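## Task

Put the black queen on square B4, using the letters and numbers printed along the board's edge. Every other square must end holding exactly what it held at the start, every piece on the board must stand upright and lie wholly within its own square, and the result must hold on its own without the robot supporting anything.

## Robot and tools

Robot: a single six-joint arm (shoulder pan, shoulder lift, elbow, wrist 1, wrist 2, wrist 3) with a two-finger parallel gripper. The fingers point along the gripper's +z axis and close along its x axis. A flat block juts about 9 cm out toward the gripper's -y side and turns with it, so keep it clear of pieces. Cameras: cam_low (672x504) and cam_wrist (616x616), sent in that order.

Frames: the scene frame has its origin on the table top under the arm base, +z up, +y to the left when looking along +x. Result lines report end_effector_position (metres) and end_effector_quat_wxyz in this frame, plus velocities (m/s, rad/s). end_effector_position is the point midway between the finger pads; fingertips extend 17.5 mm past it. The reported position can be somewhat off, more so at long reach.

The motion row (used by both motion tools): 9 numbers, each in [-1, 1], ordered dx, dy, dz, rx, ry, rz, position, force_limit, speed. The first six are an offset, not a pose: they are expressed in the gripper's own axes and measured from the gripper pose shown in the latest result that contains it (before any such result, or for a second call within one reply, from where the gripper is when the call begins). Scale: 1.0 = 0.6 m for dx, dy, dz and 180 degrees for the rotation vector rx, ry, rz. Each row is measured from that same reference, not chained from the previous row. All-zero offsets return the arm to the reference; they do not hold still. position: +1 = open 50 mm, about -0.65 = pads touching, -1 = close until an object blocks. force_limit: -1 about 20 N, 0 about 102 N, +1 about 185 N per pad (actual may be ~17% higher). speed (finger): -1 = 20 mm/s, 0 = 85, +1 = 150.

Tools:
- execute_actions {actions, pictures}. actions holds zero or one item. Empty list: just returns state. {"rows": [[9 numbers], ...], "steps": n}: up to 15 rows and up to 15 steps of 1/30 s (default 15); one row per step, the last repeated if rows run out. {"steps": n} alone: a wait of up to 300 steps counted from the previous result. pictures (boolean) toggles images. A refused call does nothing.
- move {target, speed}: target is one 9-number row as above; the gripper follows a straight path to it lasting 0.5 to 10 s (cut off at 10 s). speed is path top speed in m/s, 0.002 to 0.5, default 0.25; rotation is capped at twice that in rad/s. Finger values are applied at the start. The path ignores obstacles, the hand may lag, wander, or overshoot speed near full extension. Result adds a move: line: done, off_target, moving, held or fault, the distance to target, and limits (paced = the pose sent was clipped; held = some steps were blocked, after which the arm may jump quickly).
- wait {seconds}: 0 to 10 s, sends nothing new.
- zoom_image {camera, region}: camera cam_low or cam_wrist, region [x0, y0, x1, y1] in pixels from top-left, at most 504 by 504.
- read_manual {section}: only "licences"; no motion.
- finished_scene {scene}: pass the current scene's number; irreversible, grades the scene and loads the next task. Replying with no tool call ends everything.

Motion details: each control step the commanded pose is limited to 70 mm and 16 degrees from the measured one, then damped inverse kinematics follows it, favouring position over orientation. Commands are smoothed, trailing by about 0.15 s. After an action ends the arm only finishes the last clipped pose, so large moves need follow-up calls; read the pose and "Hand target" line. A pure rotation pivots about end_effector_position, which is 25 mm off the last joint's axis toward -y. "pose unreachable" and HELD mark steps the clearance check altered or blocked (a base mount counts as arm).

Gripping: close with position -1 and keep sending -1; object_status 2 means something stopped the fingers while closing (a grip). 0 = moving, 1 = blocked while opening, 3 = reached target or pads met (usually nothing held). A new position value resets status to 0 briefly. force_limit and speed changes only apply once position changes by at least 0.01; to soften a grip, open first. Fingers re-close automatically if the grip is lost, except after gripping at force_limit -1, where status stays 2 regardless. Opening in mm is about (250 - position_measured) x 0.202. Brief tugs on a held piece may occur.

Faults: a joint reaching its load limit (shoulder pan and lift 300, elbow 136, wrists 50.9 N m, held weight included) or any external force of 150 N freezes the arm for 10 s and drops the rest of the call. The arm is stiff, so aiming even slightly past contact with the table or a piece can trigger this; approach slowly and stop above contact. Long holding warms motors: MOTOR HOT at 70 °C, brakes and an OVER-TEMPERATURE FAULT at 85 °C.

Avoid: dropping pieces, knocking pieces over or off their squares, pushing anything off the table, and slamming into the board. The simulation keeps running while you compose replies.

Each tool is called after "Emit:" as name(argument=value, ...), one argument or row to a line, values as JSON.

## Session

Emit:
execute_actions(
  actions=[],
)

Scene clock: 0.00 s of 4000.00 s.
end_effector_position=(+1.2888, -0.2556, +0.3587) position_measured=3 object_status=3 end_effector_quat_wxyz=(+0.253, -0.475, +0.667, -0.515) end_effector_velocity=(-0.000, +0.000, +0.001) end_effector_angular_velocity=(+0.000, -0.001, -0.000)
Joint positions: [ 2.674 -0.364  1.105 -3.261 -1.267 -2.651]
Joint velocities: [-0.    -0.001  0.     0.    -0.     0.001]
Hand target: +1.289, -0.256, +0.359; +0.253, -0.475, +0.667, -0.515

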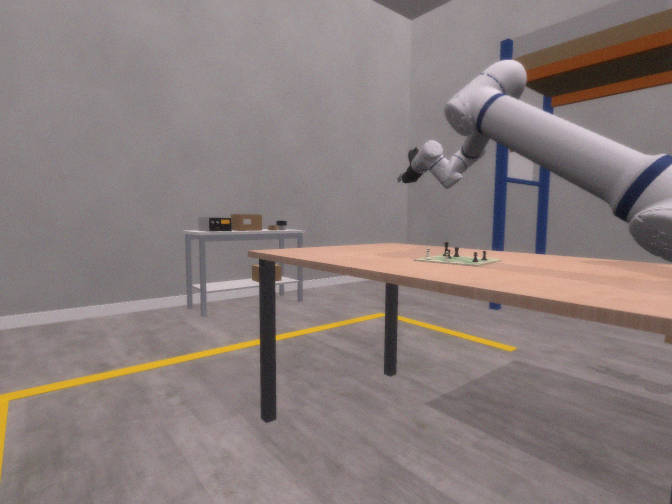

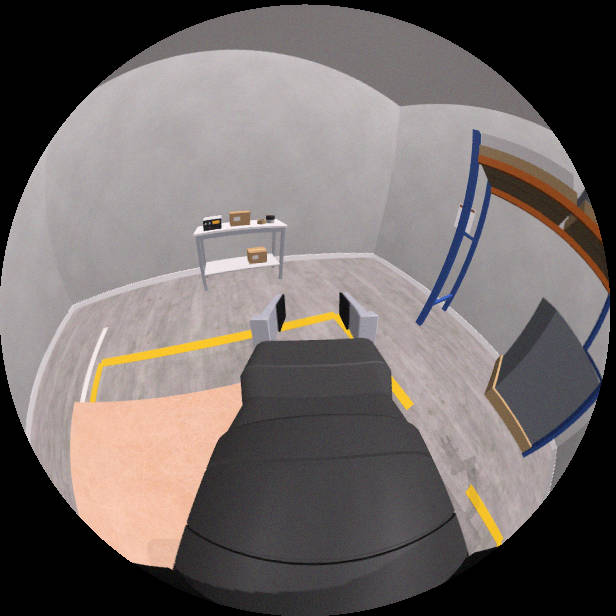

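Emit:
zoom_image(
  camera="cam_low",
  region=[400, 220, 520, 290],
)

Region (400, 220, 520, 290) of cam_low's 672x504 image, scaled by 4.200, with more detail than that image has; it fills the top 294 rows of this view, and the rest is white.

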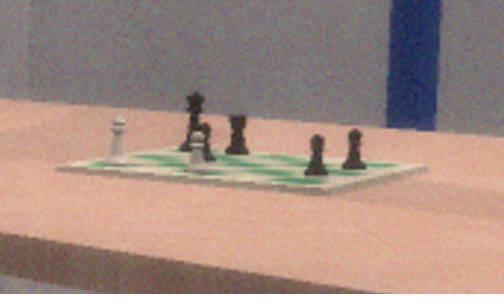

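Emit:
move(
  target=[-0.224, 0.594, -1.0, -0.389, -0.023, 0.0574, 1, -0.5, 0.5],
  speed=0.4,
)

Emit:
zoom_image(
  camera="cam_wrist",
  region=[227, 190, 397, 350],
)

Scene clock: 37.07 s of 4000.00 s.
end_effector_position=(+0.7165, +0.1391, +0.2130) position_measured=3 object_status=3 end_effector_quat_wxyz=(+0.001, -0.494, +0.869, +0.000) end_effector_velocity=(-0.000, +0.001, +0.002) end_effector_angular_velocity=(+0.000, -0.000, +0.002)
Joint positions: [ 2.644 -1.327  2.033 -1.838 -0.879 -3.244]
Joint velocities: [-0.001 -0.003 -0.002  0.005  0.    -0.003]
Hand target: +0.716, +0.139, +0.213; +0.001, -0.494, +0.869, +0.000
Off the commanded pose: 0.001 m, 0 deg.
After step 90, 31.60 s passed at rest.
move: done

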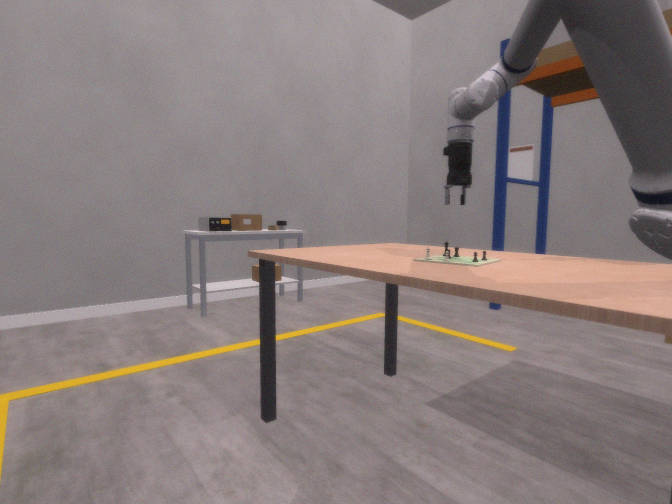

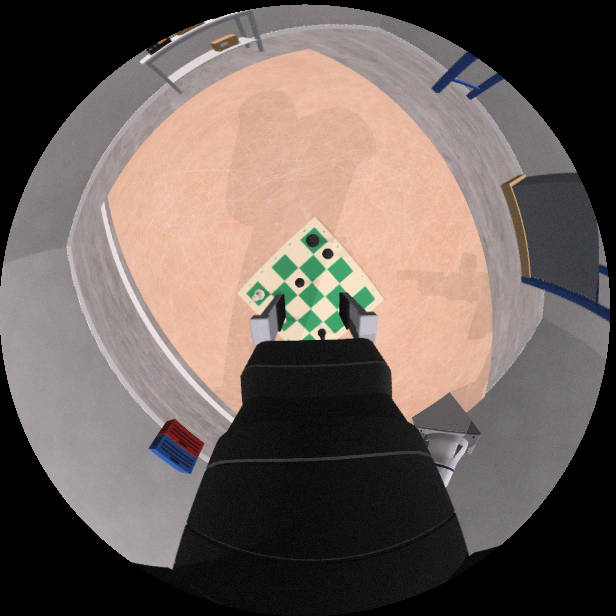

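Region (227, 190, 397, 350) of cam_wrist's 616x616 image, scaled by 2.965, with more detail than that image has; it fills the top 474 rows of this view, and the rest is white.

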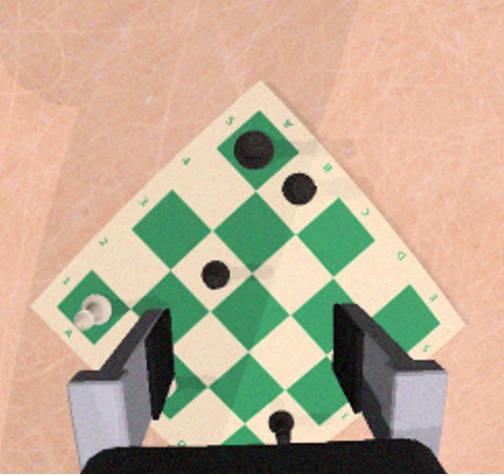

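Emit:
zoom_image(
  camera="cam_wrist",
  region=[272, 215, 356, 299],
)

Emit:
zoom_image(
  camera="cam_low",
  region=[420, 230, 470, 270],
)

Region (272, 215, 356, 299) of cam_wrist's 616x616 image, scaled by 6.000, with more detail than that image has.

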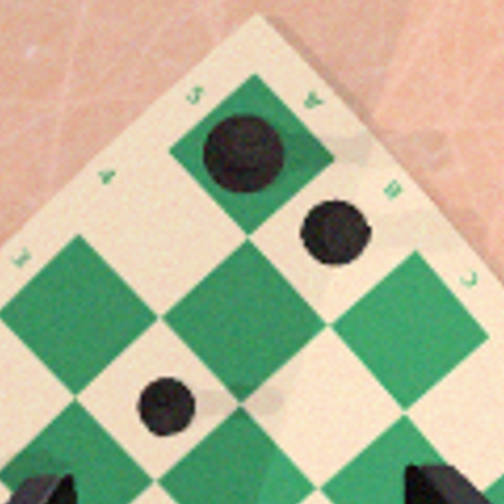

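Region (420, 230, 470, 270) of cam_low's 672x504 image, scaled by 10.080, with more detail than that image has; it fills the top 403 rows of this view, and the rest is white.

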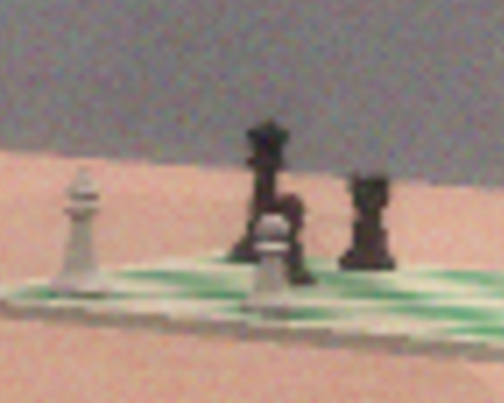

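Emit:
move(
  target=[0.0073, -0.1175, 0.2, 0, 0, 0, 0.5, -0.5, 0.3],
  speed=0.25,
)

Emit:
move(
  target=[0, 0, 0.05, 0, 0, 0, 0.5, -0.5, 0.3],
  speed=0.1,
)

Emit:
zoom_image(
  camera="cam_wrist",
  region=[260, 250, 380, 350],
)

Emit:
zoom_image(
  camera="cam_low",
  region=[420, 215, 475, 270],
)

Scene clock: 55.13 s of 4000.00 s.
end_effector_position=(+0.7750, +0.0995, +0.0930) position_measured=78 object_status=3 end_effector_quat_wxyz=(+0.001, -0.494, +0.869, +0.000) end_effector_velocity=(+0.002, +0.000, -0.000) end_effector_angular_velocity=(-0.000, -0.002, +0.001)
Joint positions: [ 2.752 -1.112  2.011 -2.116 -0.837 -3.112]
Joint velocities: [ 0.001  0.002 -0.002 -0.004  0.001  0.002]
Hand target: +0.775, +0.099, +0.093; +0.001, -0.494, +0.869, +0.000
Off the commanded pose: 0.000 m, 0 deg.
After step 90, 13.93 s passed at rest.
move: done

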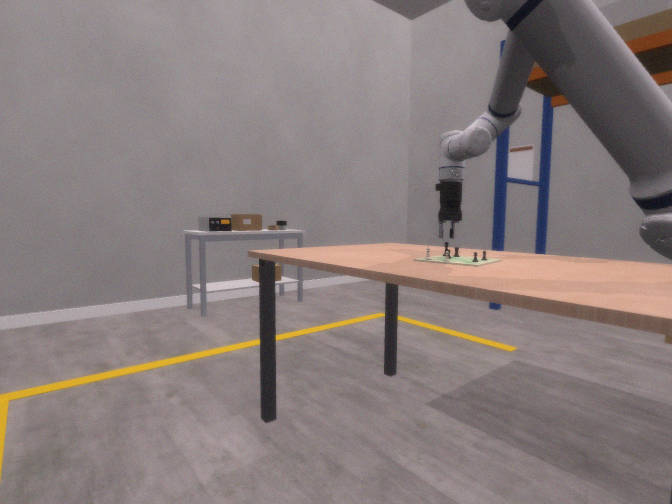

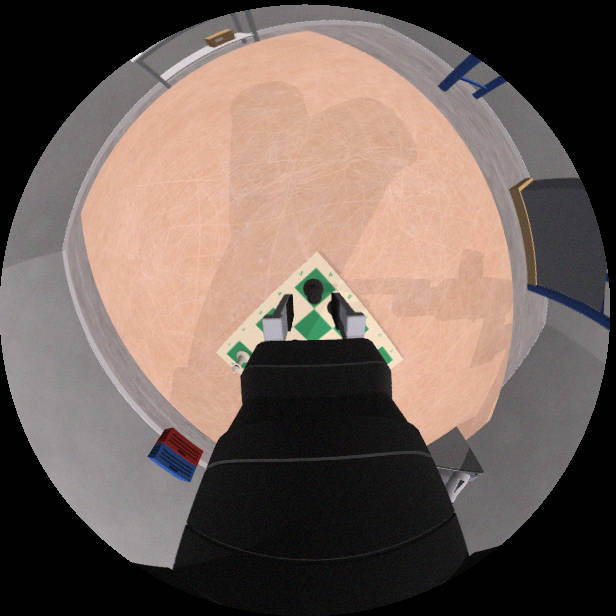

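Scene clock: 55.97 s of 4000.00 s.
end_effector_position=(+0.7751, +0.0995, +0.0631) position_measured=78 object_status=3 end_effector_quat_wxyz=(+0.001, -0.494, +0.869, +0.000) end_effector_velocity=(-0.001, -0.001, -0.002) end_effector_angular_velocity=(-0.000, +0.000, -0.001)
Joint positions: [ 2.78  -1.082  2.025 -2.183 -0.827 -3.077]
Joint velocities: [ 0.001  0.002  0.002 -0.005  0.     0.002]
Hand target: +0.775, +0.100, +0.063; +0.001, -0.494, +0.869, +0.000
Off the commanded pose: 0.000 m, 0 deg.
move: done

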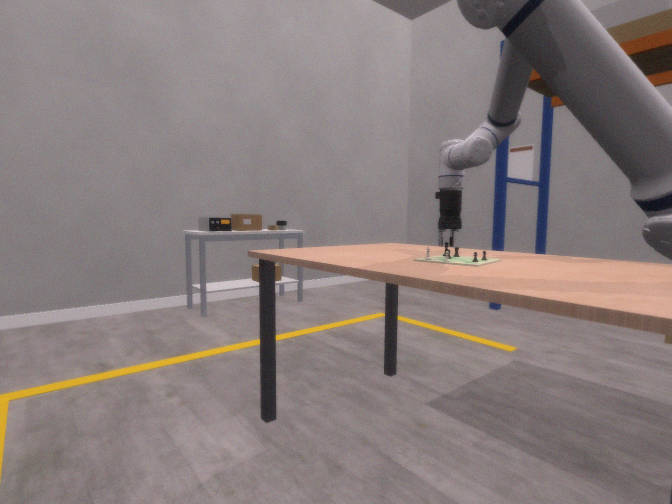

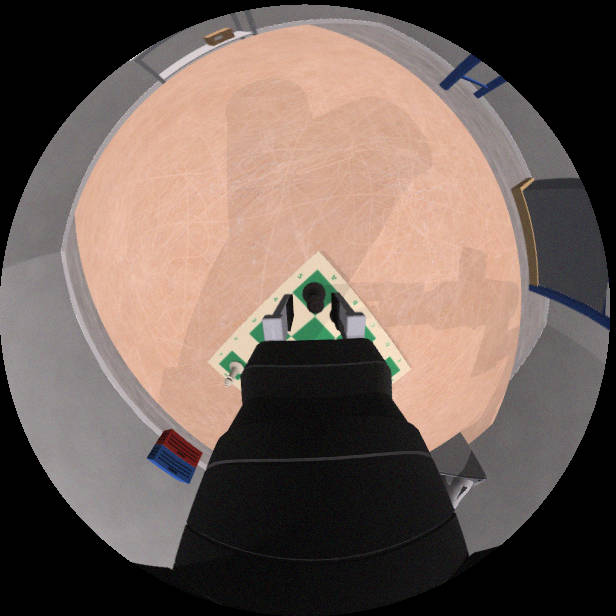

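Region (260, 250, 380, 350) of cam_wrist's 616x616 image, scaled by 4.200, with more detail than that image has.

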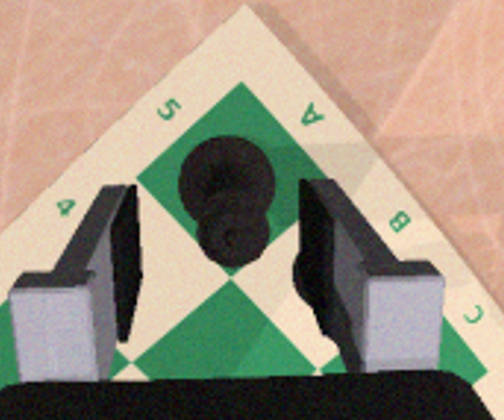

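Region (420, 215, 475, 270) of cam_low's 672x504 image, scaled by 9.164, with more detail than that image has.

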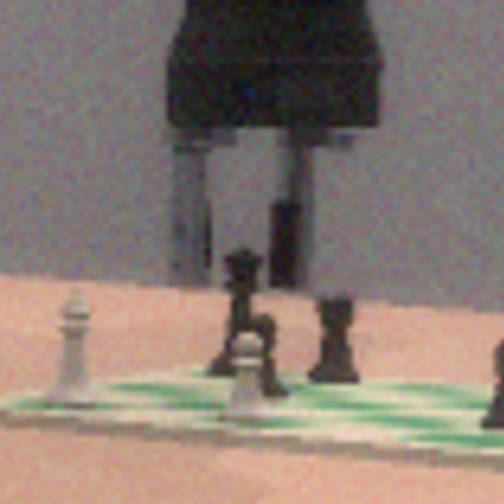

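Emit:
execute_actions(
  actions=[
    {"rows": [[0.0008,-0.0006,0.001,0,0,0,0.5,-0.5,0.3],[0.0016,-0.0012,0.002,0,0,0,0.5,-0.5,0.3],[0.0024,-0.0018,0.003,0,0,0,0.5,-0.5,0.3],[0.0032,-0.0024,0.004,0,0,0,0.5,-0.5,0.3],[0.004,-0.003,0.005,0,0,0,0.5,-0.5,0.3],[0.004,-0.003,0.005,0,0,0,0.5,-0.5,0.3],[0.004,-0.003,0.005,0,0,0,-1,-0.4,-0.3]], "steps": 15},
  ],
  pictures=false,
)

Emit:
wait(
  seconds=0.4,
)

Emit:
zoom_image(
  camera="cam_wrist",
  region=[252, 240, 372, 350],
)

Scene clock: 67.43 s of 4000.00 s.
end_effector_position=(+0.7754, +0.0966, +0.0602) position_measured=169 object_status=0 end_effector_quat_wxyz=(+0.001, -0.494, +0.869, +0.000) end_effector_velocity=(+0.001, +0.000, +0.001) end_effector_angular_velocity=(-0.001, -0.002, +0.002)
Joint positions: [ 2.78  -1.076  2.025 -2.19  -0.827 -3.077]
Joint velocities: [ 0.     0.    -0.002 -0.001  0.    -0.001]
Hand target: +0.775, +0.097, +0.060; +0.001, -0.494, +0.869, +0.000
Off the commanded pose: 0.000 m, 0 deg.
Steps of this call (steps 1 to 90: nothing new was sent; then 7.97 s passed at rest; steps 91 to 105: all 15 steps of this action). Readings (end_effector_position | what the end effector reports):
91: (+0.7751, +0.0995, +0.0629) | position_measured=78 object_status=3
92: (+0.7751, +0.0994, +0.0628) | position_measured=78 object_status=3
94: (+0.7752, +0.0987, +0.0622) | position_measured=78 object_status=3
98: (+0.7753, +0.0971, +0.0607) | position_measured=94 object_status=0
105: the state above

Scene clock: 67.83 s of 4000.00 s.
end_effector_position=(+0.7754, +0.0965, +0.0601) position_measured=189 object_status=2 end_effector_quat_wxyz=(+0.001, -0.494, +0.869, +0.000) end_effector_velocity=(-0.001, -0.000, +0.000) end_effector_angular_velocity=(+0.000, -0.000, -0.001)
Joint positions: [ 2.78  -1.076  2.025 -2.19  -0.827 -3.077]
Joint velocities: [-0.001 -0.     0.001 -0.     0.     0.001]
Hand target: +0.775, +0.097, +0.060; +0.001, -0.494, +0.869, +0.000
Off the commanded pose: 0.000 m, 0 deg.
Steps of this call (steps 1 to 12: nothing new was sent). Readings (end_effector_position | what the end effector reports):
1: (+0.7754, +0.0966, +0.0602) | position_measured=180 object_status=0
2: (+0.7754, +0.0966, +0.0602) | position_measured=189 object_status=0
4: (+0.7754, +0.0966, +0.0601) | position_measured=189 object_status=0
8: (+0.7754, +0.0966, +0.0601) | position_measured=189 object_status=2
12: the state above

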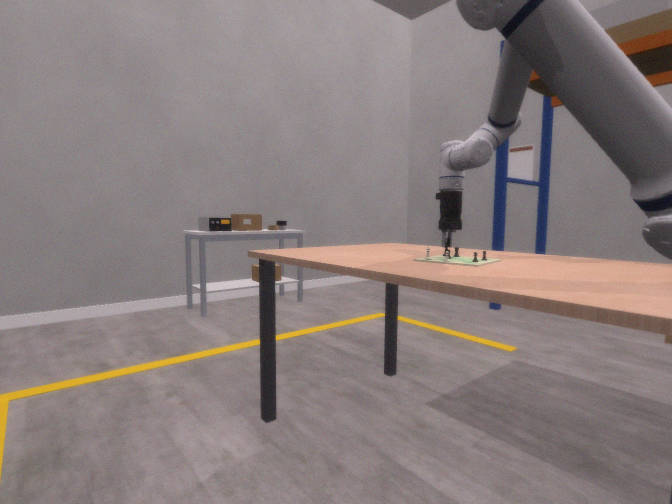

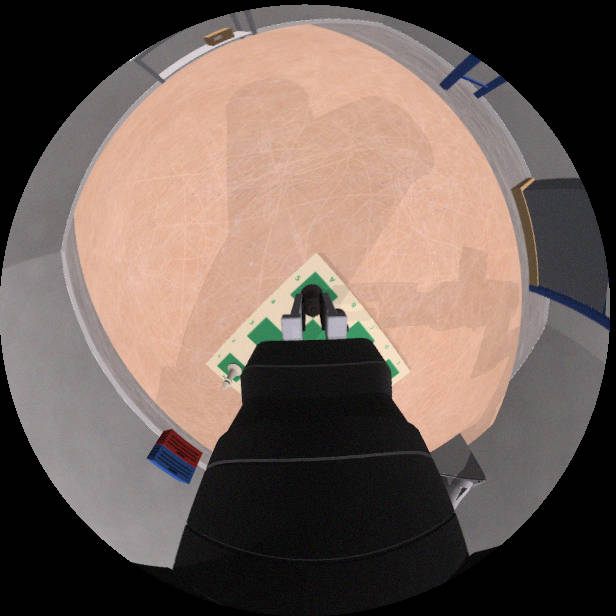

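Region (252, 240, 372, 350) of cam_wrist's 616x616 image, scaled by 4.200, with more detail than that image has; it fills the top 462 rows of this view, and the rest is white.

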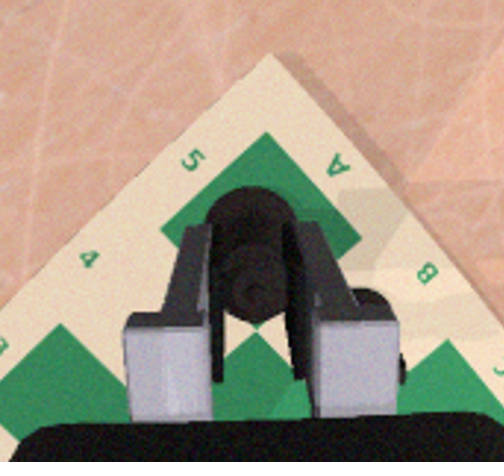

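Emit:
move(
  target=[-0.008, 0.015, -0.025, 0, 0, 0, -1, -0.4, -0.3],
  speed=0.06,
)

Emit:
move(
  target=[0.0063, 0.074, 0.017, 0, 0, 0, -1, -0.4, -0.3],
  speed=0.1,
)

Emit:
zoom_image(
  camera="cam_wrist",
  region=[252, 240, 372, 350],
)

Emit:
zoom_image(
  camera="cam_low",
  region=[425, 215, 480, 270],
)

Scene clock: 79.80 s of 4000.00 s.
end_effector_position=(+0.7702, +0.1052, +0.0750) position_measured=189 object_status=2 end_effector_quat_wxyz=(+0.001, -0.494, +0.869, +0.000) end_effector_velocity=(-0.001, +0.001, +0.001) end_effector_angular_velocity=(-0.000, +0.001, +0.001)
Joint positions: [ 2.771 -1.106  2.03  -2.157 -0.83  -3.088]
Joint velocities: [ 0.    -0.003  0.     0.003 -0.001 -0.001]
Hand target: +0.770, +0.105, +0.075; +0.001, -0.494, +0.869, +0.000
Off the commanded pose: 0.000 m, 0 deg.
After step 90, 8.17 s passed at rest.
move: done

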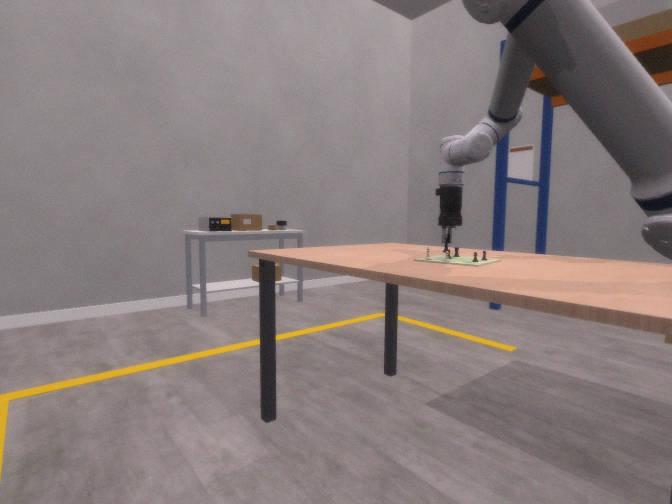

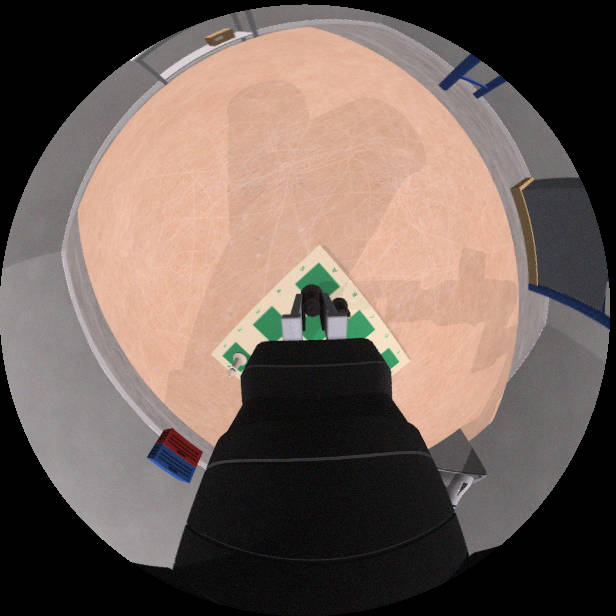

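Scene clock: 80.70 s of 4000.00 s.
end_effector_position=(+0.7303, +0.1247, +0.0648) position_measured=189 object_status=2 end_effector_quat_wxyz=(+0.001, -0.494, +0.869, +0.000) end_effector_velocity=(-0.002, +0.000, -0.001) end_effector_angular_velocity=(-0.001, +0.001, -0.001)
Joint positions: [ 2.78  -1.162  2.112 -2.19  -0.827 -3.077]
Joint velocities: [ 0.001 -0.002  0.003 -0.001 -0.001  0.002]
Hand target: +0.730, +0.125, +0.065; +0.001, -0.494, +0.869, +0.000
Off the commanded pose: 0.000 m, 0 deg.
move: done

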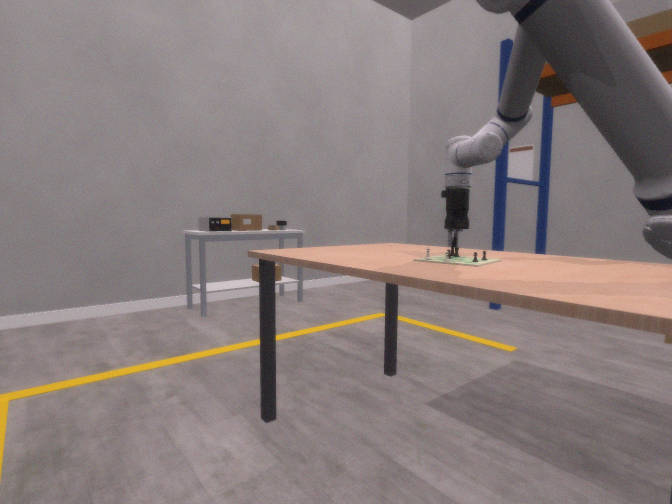

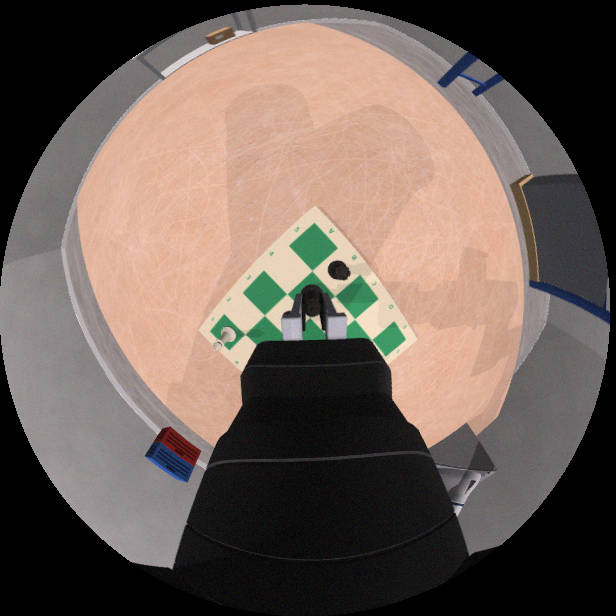

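Region (252, 240, 372, 350) of cam_wrist's 616x616 image, scaled by 4.200, with more detail than that image has; it fills the top 462 rows of this view, and the rest is white.

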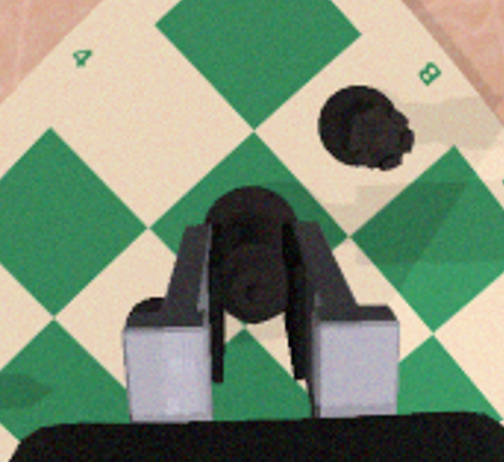

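Region (425, 215, 480, 270) of cam_low's 672x504 image, scaled by 9.164, with more detail than that image has.

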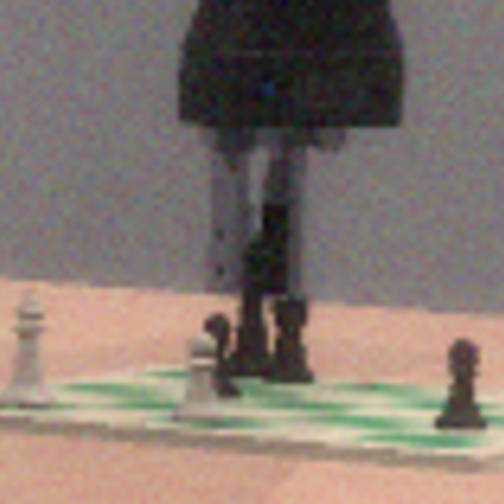

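Emit:
execute_actions(
  actions=[
    {"rows": [[-0.0002,0.0002,0.001,0,0,0,-1,-0.4,-0.3],[-0.0004,0.0004,0.002,0,0,0,-1,-0.4,-0.3],[-0.0006,0.0006,0.0032,0,0,0,-1,-0.4,-0.3],[-0.0008,0.0008,0.0044,0,0,0,-1,-0.4,-0.3],[-0.0008,0.001,0.0056,0,0,0,-1,-0.4,-0.3],[-0.0008,0.001,0.0067,0,0,0,-1,-0.4,-0.3],[-0.0008,0.001,0.0076,0,0,0,-1,-0.4,-0.3]], "steps": 15},
  ],
  pictures=false,
)

Emit:
execute_actions(
  actions=[
    {"rows": [[0,0,0,0,0,0,0.15,-0.5,-0.6]], "steps": 11},
  ],
  pictures=false,
)

Emit:
move(
  target=[0, 0, -0.08, 0, 0, 0, 0.15, -0.5, -0.6],
  speed=0.15,
)

Emit:
zoom_image(
  camera="cam_wrist",
  region=[232, 210, 392, 350],
)

Emit:
zoom_image(
  camera="cam_low",
  region=[415, 200, 500, 275],
)

Scene clock: 87.80 s of 4000.00 s.
end_effector_position=(+0.7302, +0.1254, +0.0605) position_measured=189 object_status=2 end_effector_quat_wxyz=(+0.001, -0.494, +0.869, +0.000) end_effector_velocity=(-0.000, -0.000, -0.001) end_effector_angular_velocity=(-0.000, +0.001, -0.000)
Joint positions: [ 2.785 -1.158  2.114 -2.201 -0.826 -3.07 ]
Joint velocities: [ 0.001  0.001  0.001 -0.003 -0.     0.001]
Hand target: +0.730, +0.125, +0.060; +0.001, -0.494, +0.869, +0.000
Off the commanded pose: 0.000 m, 0 deg.
Steps of this call (steps 1 to 90: nothing new was sent; then 3.60 s passed at rest; steps 91 to 105: all 15 steps of this action). Readings (end_effector_position | what the end effector reports):
91: (+0.7302, +0.1248, +0.0648) | position_measured=189 object_status=2
92: (+0.7302, +0.1249, +0.0647) | position_measured=189 object_status=2
94: (+0.7302, +0.1251, +0.0640) | position_measured=189 object_status=2
98: (+0.7300, +0.1254, +0.0617) | position_measured=189 object_status=2
105: the state above

Scene clock: 88.17 s of 4000.00 s.
end_effector_position=(+0.7301, +0.1254, +0.0604) position_measured=130 object_status=0 end_effector_quat_wxyz=(+0.001, -0.494, +0.869, +0.000) end_effector_velocity=(+0.001, +0.000, +0.001) end_effector_angular_velocity=(-0.000, -0.001, +0.001)
Joint positions: [ 2.785 -1.158  2.114 -2.201 -0.826 -3.07 ]
Joint velocities: [ 0.    -0.    -0.002  0.     0.    -0.   ]
Hand target: +0.730, +0.125, +0.060; +0.001, -0.494, +0.869, +0.000
Off the commanded pose: 0.000 m, 0 deg.
Steps of this call (steps 1 to 11: all 11 steps of this action). Readings (end_effector_position | what the end effector reports):
1: (+0.7301, +0.1254, +0.0604) | position_measured=186 object_status=0
2: (+0.7301, +0.1254, +0.0604) | position_measured=178 object_status=0
4: (+0.7301, +0.1254, +0.0604) | position_measured=163 object_status=0
8: (+0.7301, +0.1254, +0.0604) | position_measured=133 object_status=0
11: the state above

Scene clock: 89.27 s of 4000.00 s.
end_effector_position=(+0.7300, +0.1253, +0.1083) position_measured=130 object_status=3 end_effector_quat_wxyz=(+0.001, -0.494, +0.869, +0.000) end_effector_velocity=(+0.000, -0.000, +0.003) end_effector_angular_velocity=(+0.001, -0.001, -0.001)
Joint positions: [ 2.738 -1.209  2.09  -2.086 -0.842 -3.13 ]
Joint velocities: [-0.004 -0.002 -0.001  0.006  0.    -0.003]
Hand target: +0.730, +0.125, +0.109; +0.001, -0.494, +0.869, +0.000
Off the commanded pose: 0.000 m, 0 deg.
move: done

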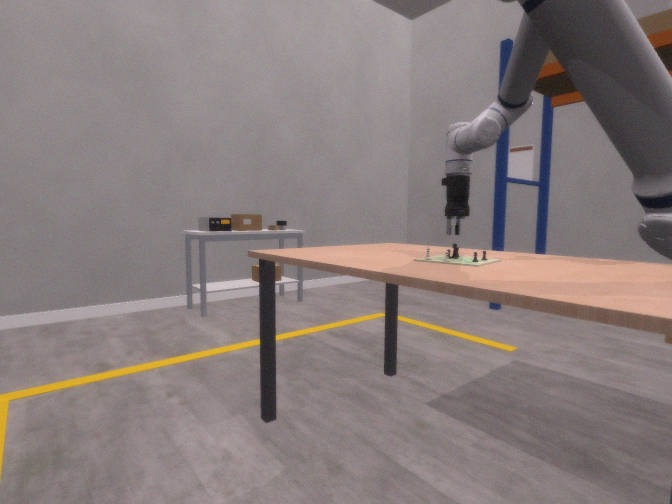

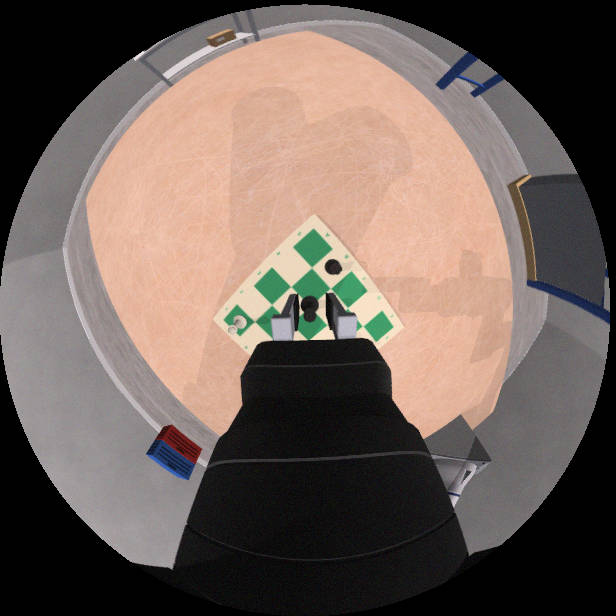

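Region (232, 210, 392, 350) of cam_wrist's 616x616 image, scaled by 3.150, with more detail than that image has; it fills the top 441 rows of this view, and the rest is white.

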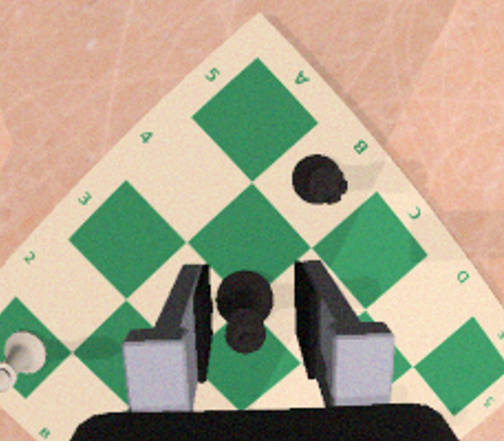

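Region (415, 200, 500, 275) of cam_low's 672x504 image, scaled by 5.929, with more detail than that image has; it fills the top 445 rows of this view, and the rest is white.

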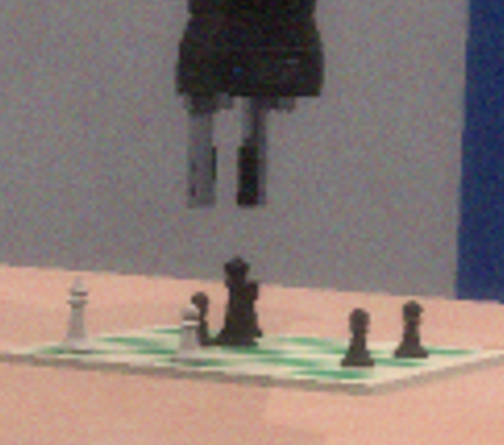

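Emit:
move(
  target=[-0.0038, 0.0375, 0.036, 0, 0, 0, 0.2, -0.5, 0],
  speed=0.1,
)

Emit:
zoom_image(
  camera="cam_wrist",
  region=[252, 240, 372, 350],
)

Emit:
zoom_image(
  camera="cam_low",
  region=[425, 215, 480, 270],
)

Scene clock: 99.10 s of 4000.00 s.
end_effector_position=(+0.7120, +0.1388, +0.0868) position_measured=123 object_status=3 end_effector_quat_wxyz=(+0.001, -0.494, +0.869, +0.000) end_effector_velocity=(-0.002, +0.002, -0.003) end_effector_angular_velocity=(-0.000, +0.002, +0.001)
Joint positions: [ 2.763 -1.224  2.135 -2.137 -0.833 -3.099]
Joint velocities: [ 0.004 -0.001  0.005 -0.004  0.     0.002]
Hand target: +0.712, +0.139, +0.087; +0.001, -0.494, +0.869, +0.000
Off the commanded pose: 0.000 m, 0 deg.
After step 90, 6.00 s passed at rest.
move: done

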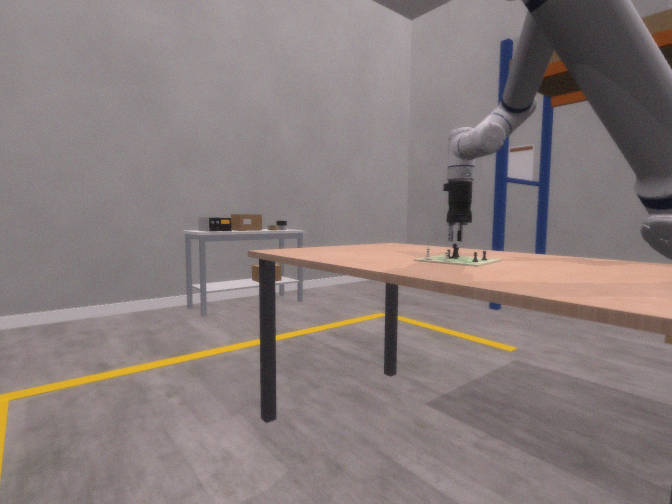

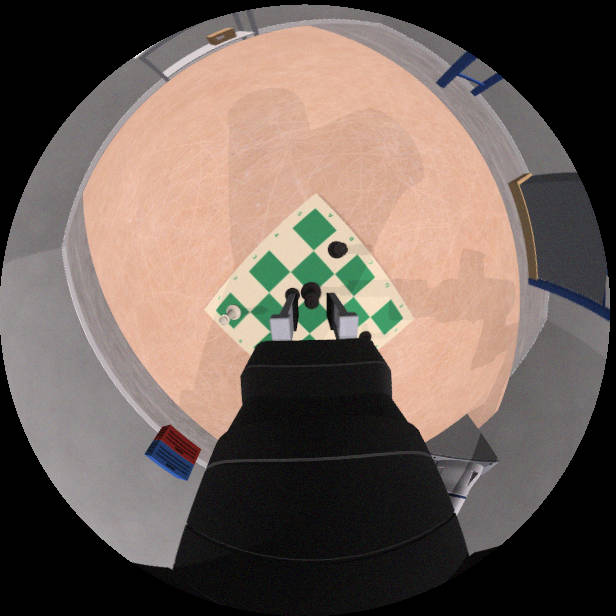

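Region (252, 240, 372, 350) of cam_wrist's 616x616 image, scaled by 4.200, with more detail than that image has; it fills the top 462 rows of this view, and the rest is white.

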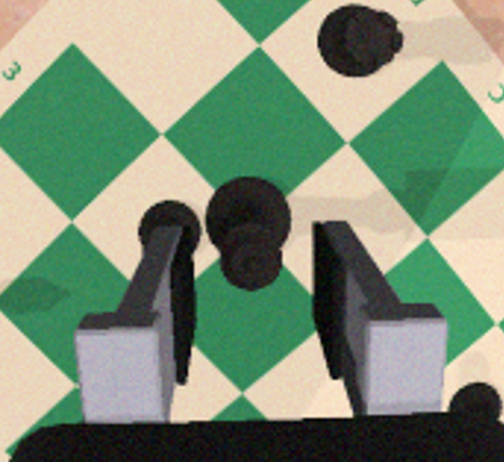

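Region (425, 215, 480, 270) of cam_low's 672x504 image, scaled by 9.164, with more detail than that image has.

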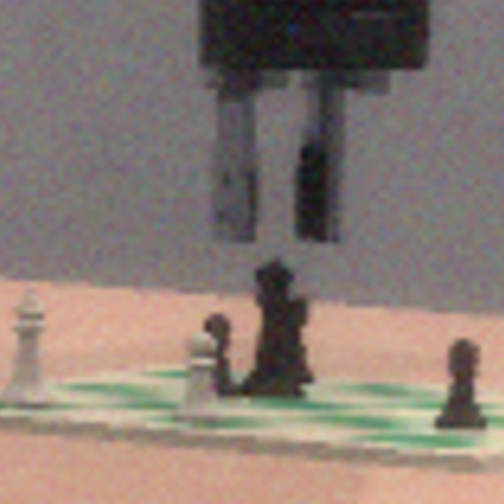

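Emit:
move(
  target=[-0.0008, 0.003, 0.039, 0, 0, 0, 0.2, -0.5, 0],
  speed=0.08,
)

Emit:
move(
  target=[0, 0, 0, 0, 0, 0, -1, 0.0, -0.4],
)

Emit:
zoom_image(
  camera="cam_wrist",
  region=[252, 240, 372, 350],
)

Scene clock: 109.00 s of 4000.00 s.
end_effector_position=(+0.7108, +0.1402, +0.0636) position_measured=123 object_status=3 end_effector_quat_wxyz=(+0.001, -0.494, +0.869, +0.000) end_effector_velocity=(+0.000, +0.001, -0.003) end_effector_angular_velocity=(+0.000, +0.001, +0.001)
Joint positions: [ 2.787 -1.201  2.149 -2.195 -0.825 -3.068]
Joint velocities: [ 0.004  0.004  0.    -0.006  0.001  0.003]
Hand target: +0.711, +0.140, +0.063; +0.001, -0.494, +0.869, +0.000
Off the commanded pose: 0.000 m, 0 deg.
After step 90, 6.10 s passed at rest.
move: done

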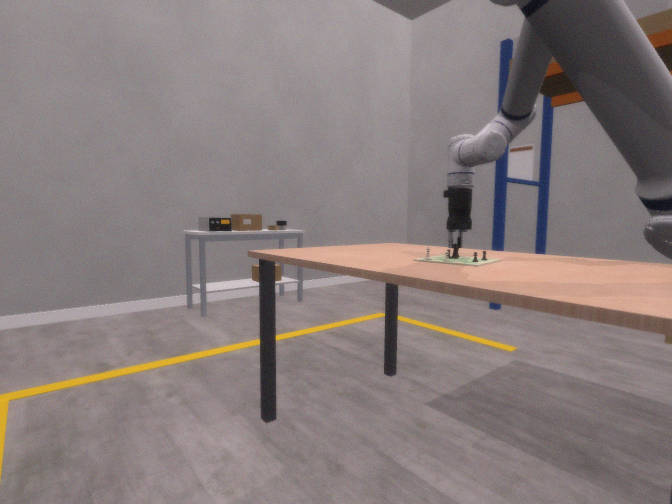

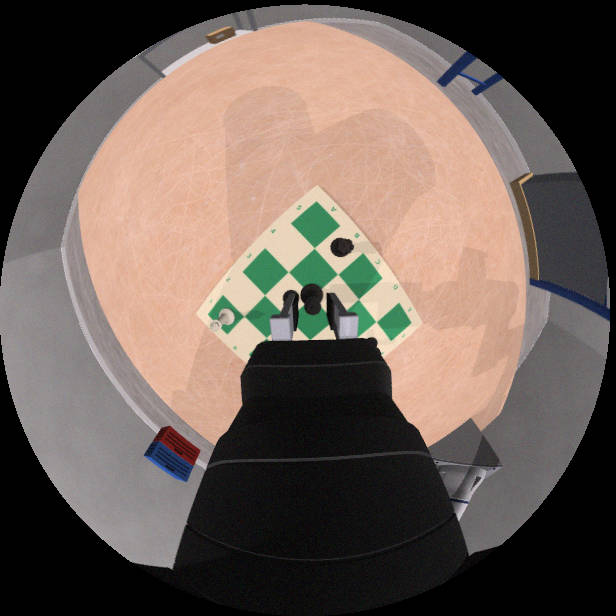

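Scene clock: 109.50 s of 4000.00 s.
end_effector_position=(+0.7108, +0.1402, +0.0635) position_measured=192 object_status=2 end_effector_quat_wxyz=(+0.001, -0.494, +0.869, +0.000) end_effector_velocity=(+0.000, +0.000, -0.000) end_effector_angular_velocity=(+0.001, +0.000, +0.000)
Joint positions: [ 2.787 -1.201  2.149 -2.195 -0.825 -3.068]
Joint velocities: [ 0.     0.001 -0.001  0.     0.001 -0.   ]
Hand target: +0.711, +0.140, +0.064; +0.001, -0.494, +0.869, +0.000
Off the commanded pose: 0.000 m, 0 deg.
move: done

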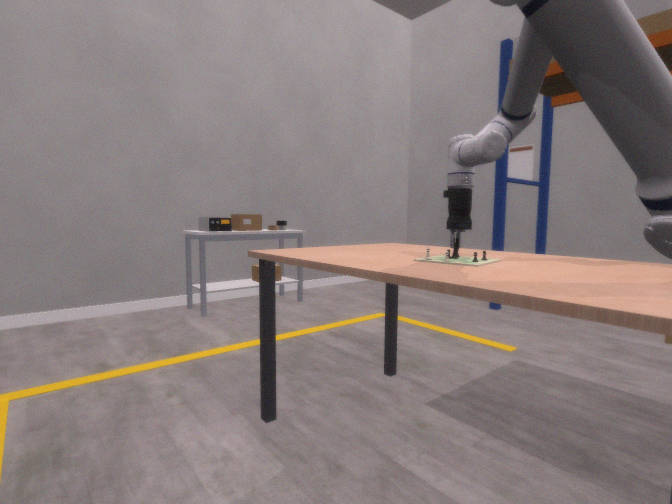

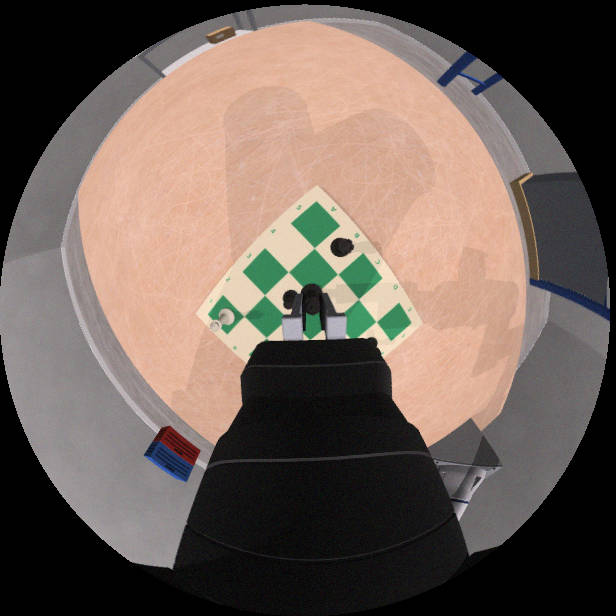

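Region (252, 240, 372, 350) of cam_wrist's 616x616 image, scaled by 4.200, with more detail than that image has; it fills the top 462 rows of this view, and the rest is white.

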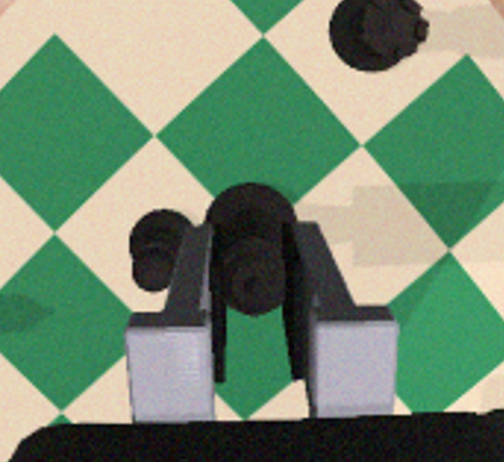

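Emit:
execute_actions(
  actions=[
    {"rows": [[0,0,-0.002,0,0,0,-1,0,-0.4],[0,0,-0.004,0,0,0,-1,0,-0.4],[0.0005,-0.003,-0.005,0,0,0,-1,0,-0.4],[0.001,-0.008,-0.005,0,0,0,-1,0,-0.4],[0.0015,-0.014,-0.005,0,0,0,-1,0,-0.4],[0.002,-0.02,-0.005,0,0,0,-1,0,-0.4],[0.0025,-0.026,-0.005,0,0,0,-1,0,-0.4],[0.003,-0.032,-0.005,0,0,0,-1,0,-0.4],[0.0035,-0.036,-0.005,0,0,0,-1,0,-0.4],[0.0037,-0.039,-0.005,0,0,0,-1,0,-0.4]], "steps": 15},
  ],
  pictures=false,
)

Emit:
move(
  target=[0, -0.002, 0.0045, 0, 0, 0, -1, 0.0, -0.4],
  speed=0.02,
)

Emit:
zoom_image(
  camera="cam_wrist",
  region=[252, 240, 372, 350],
)

Scene clock: 115.67 s of 4000.00 s.
end_effector_position=(+0.7283, +0.1272, +0.0665) position_measured=192 object_status=2 end_effector_quat_wxyz=(+0.001, -0.494, +0.869, +0.000) end_effector_velocity=(+0.015, -0.010, +0.001) end_effector_angular_velocity=(-0.001, -0.001, +0.001)
Joint positions: [ 2.78  -1.169  2.115 -2.186 -0.827 -3.077]
Joint velocities: [-0.003  0.026 -0.028  0.002 -0.001 -0.004]
Hand target: +0.730, +0.126, +0.066; +0.001, -0.494, +0.869, +0.000
Off the commanded pose: 0.002 m, 0 deg.
Steps of this call (steps 1 to 90: nothing new was sent; then 2.67 s passed at rest; steps 91 to 105: all 15 steps of this action). Readings (end_effector_position | what the end effector reports):
91: (+0.7108, +0.1402, +0.0636) | position_measured=192 object_status=2
92: (+0.7108, +0.1402, +0.0639) | position_measured=192 object_status=2
94: (+0.7112, +0.1399, +0.0651) | position_measured=192 object_status=2
98: (+0.7179, +0.1349, +0.0663) | position_measured=192 object_status=2
105: the state above

Scene clock: 116.60 s of 4000.00 s.
end_effector_position=(+0.7306, +0.1257, +0.0639) position_measured=192 object_status=2 end_effector_quat_wxyz=(+0.001, -0.494, +0.869, +0.000) end_effector_velocity=(-0.001, -0.001, -0.001) end_effector_angular_velocity=(-0.002, +0.001, -0.001)
Joint positions: [ 2.782 -1.162  2.112 -2.192 -0.826 -3.074]
Joint velocities: [ 0.     0.001  0.001 -0.002 -0.002  0.002]
Hand target: +0.731, +0.126, +0.064; +0.001, -0.494, +0.869, +0.000
Off the commanded pose: 0.000 m, 0 deg.
move: done

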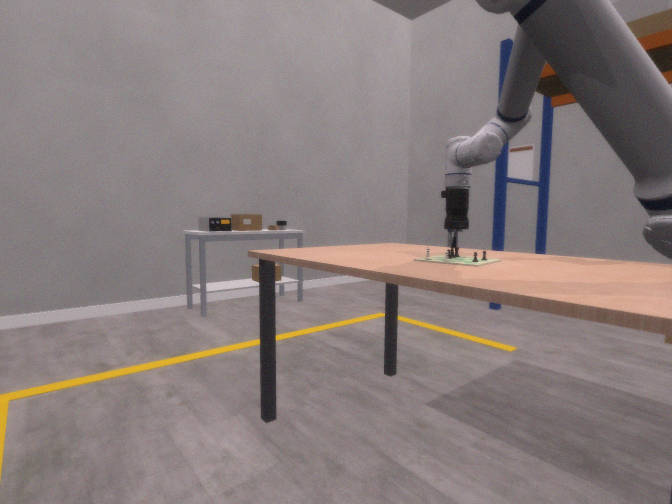

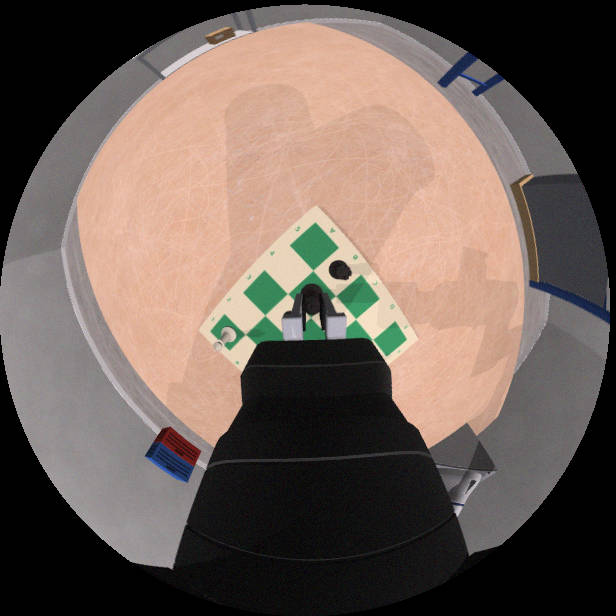

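Region (252, 240, 372, 350) of cam_wrist's 616x616 image, scaled by 4.200, with more detail than that image has; it fills the top 462 rows of this view, and the rest is white.

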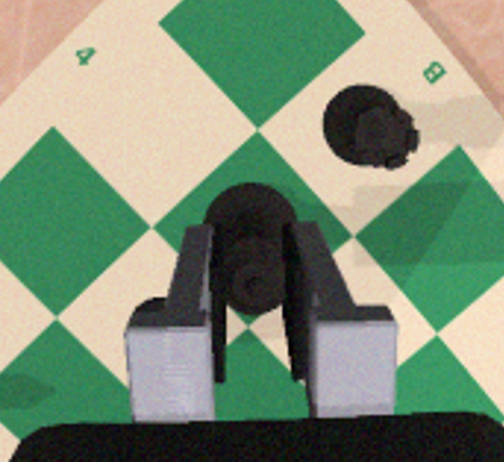

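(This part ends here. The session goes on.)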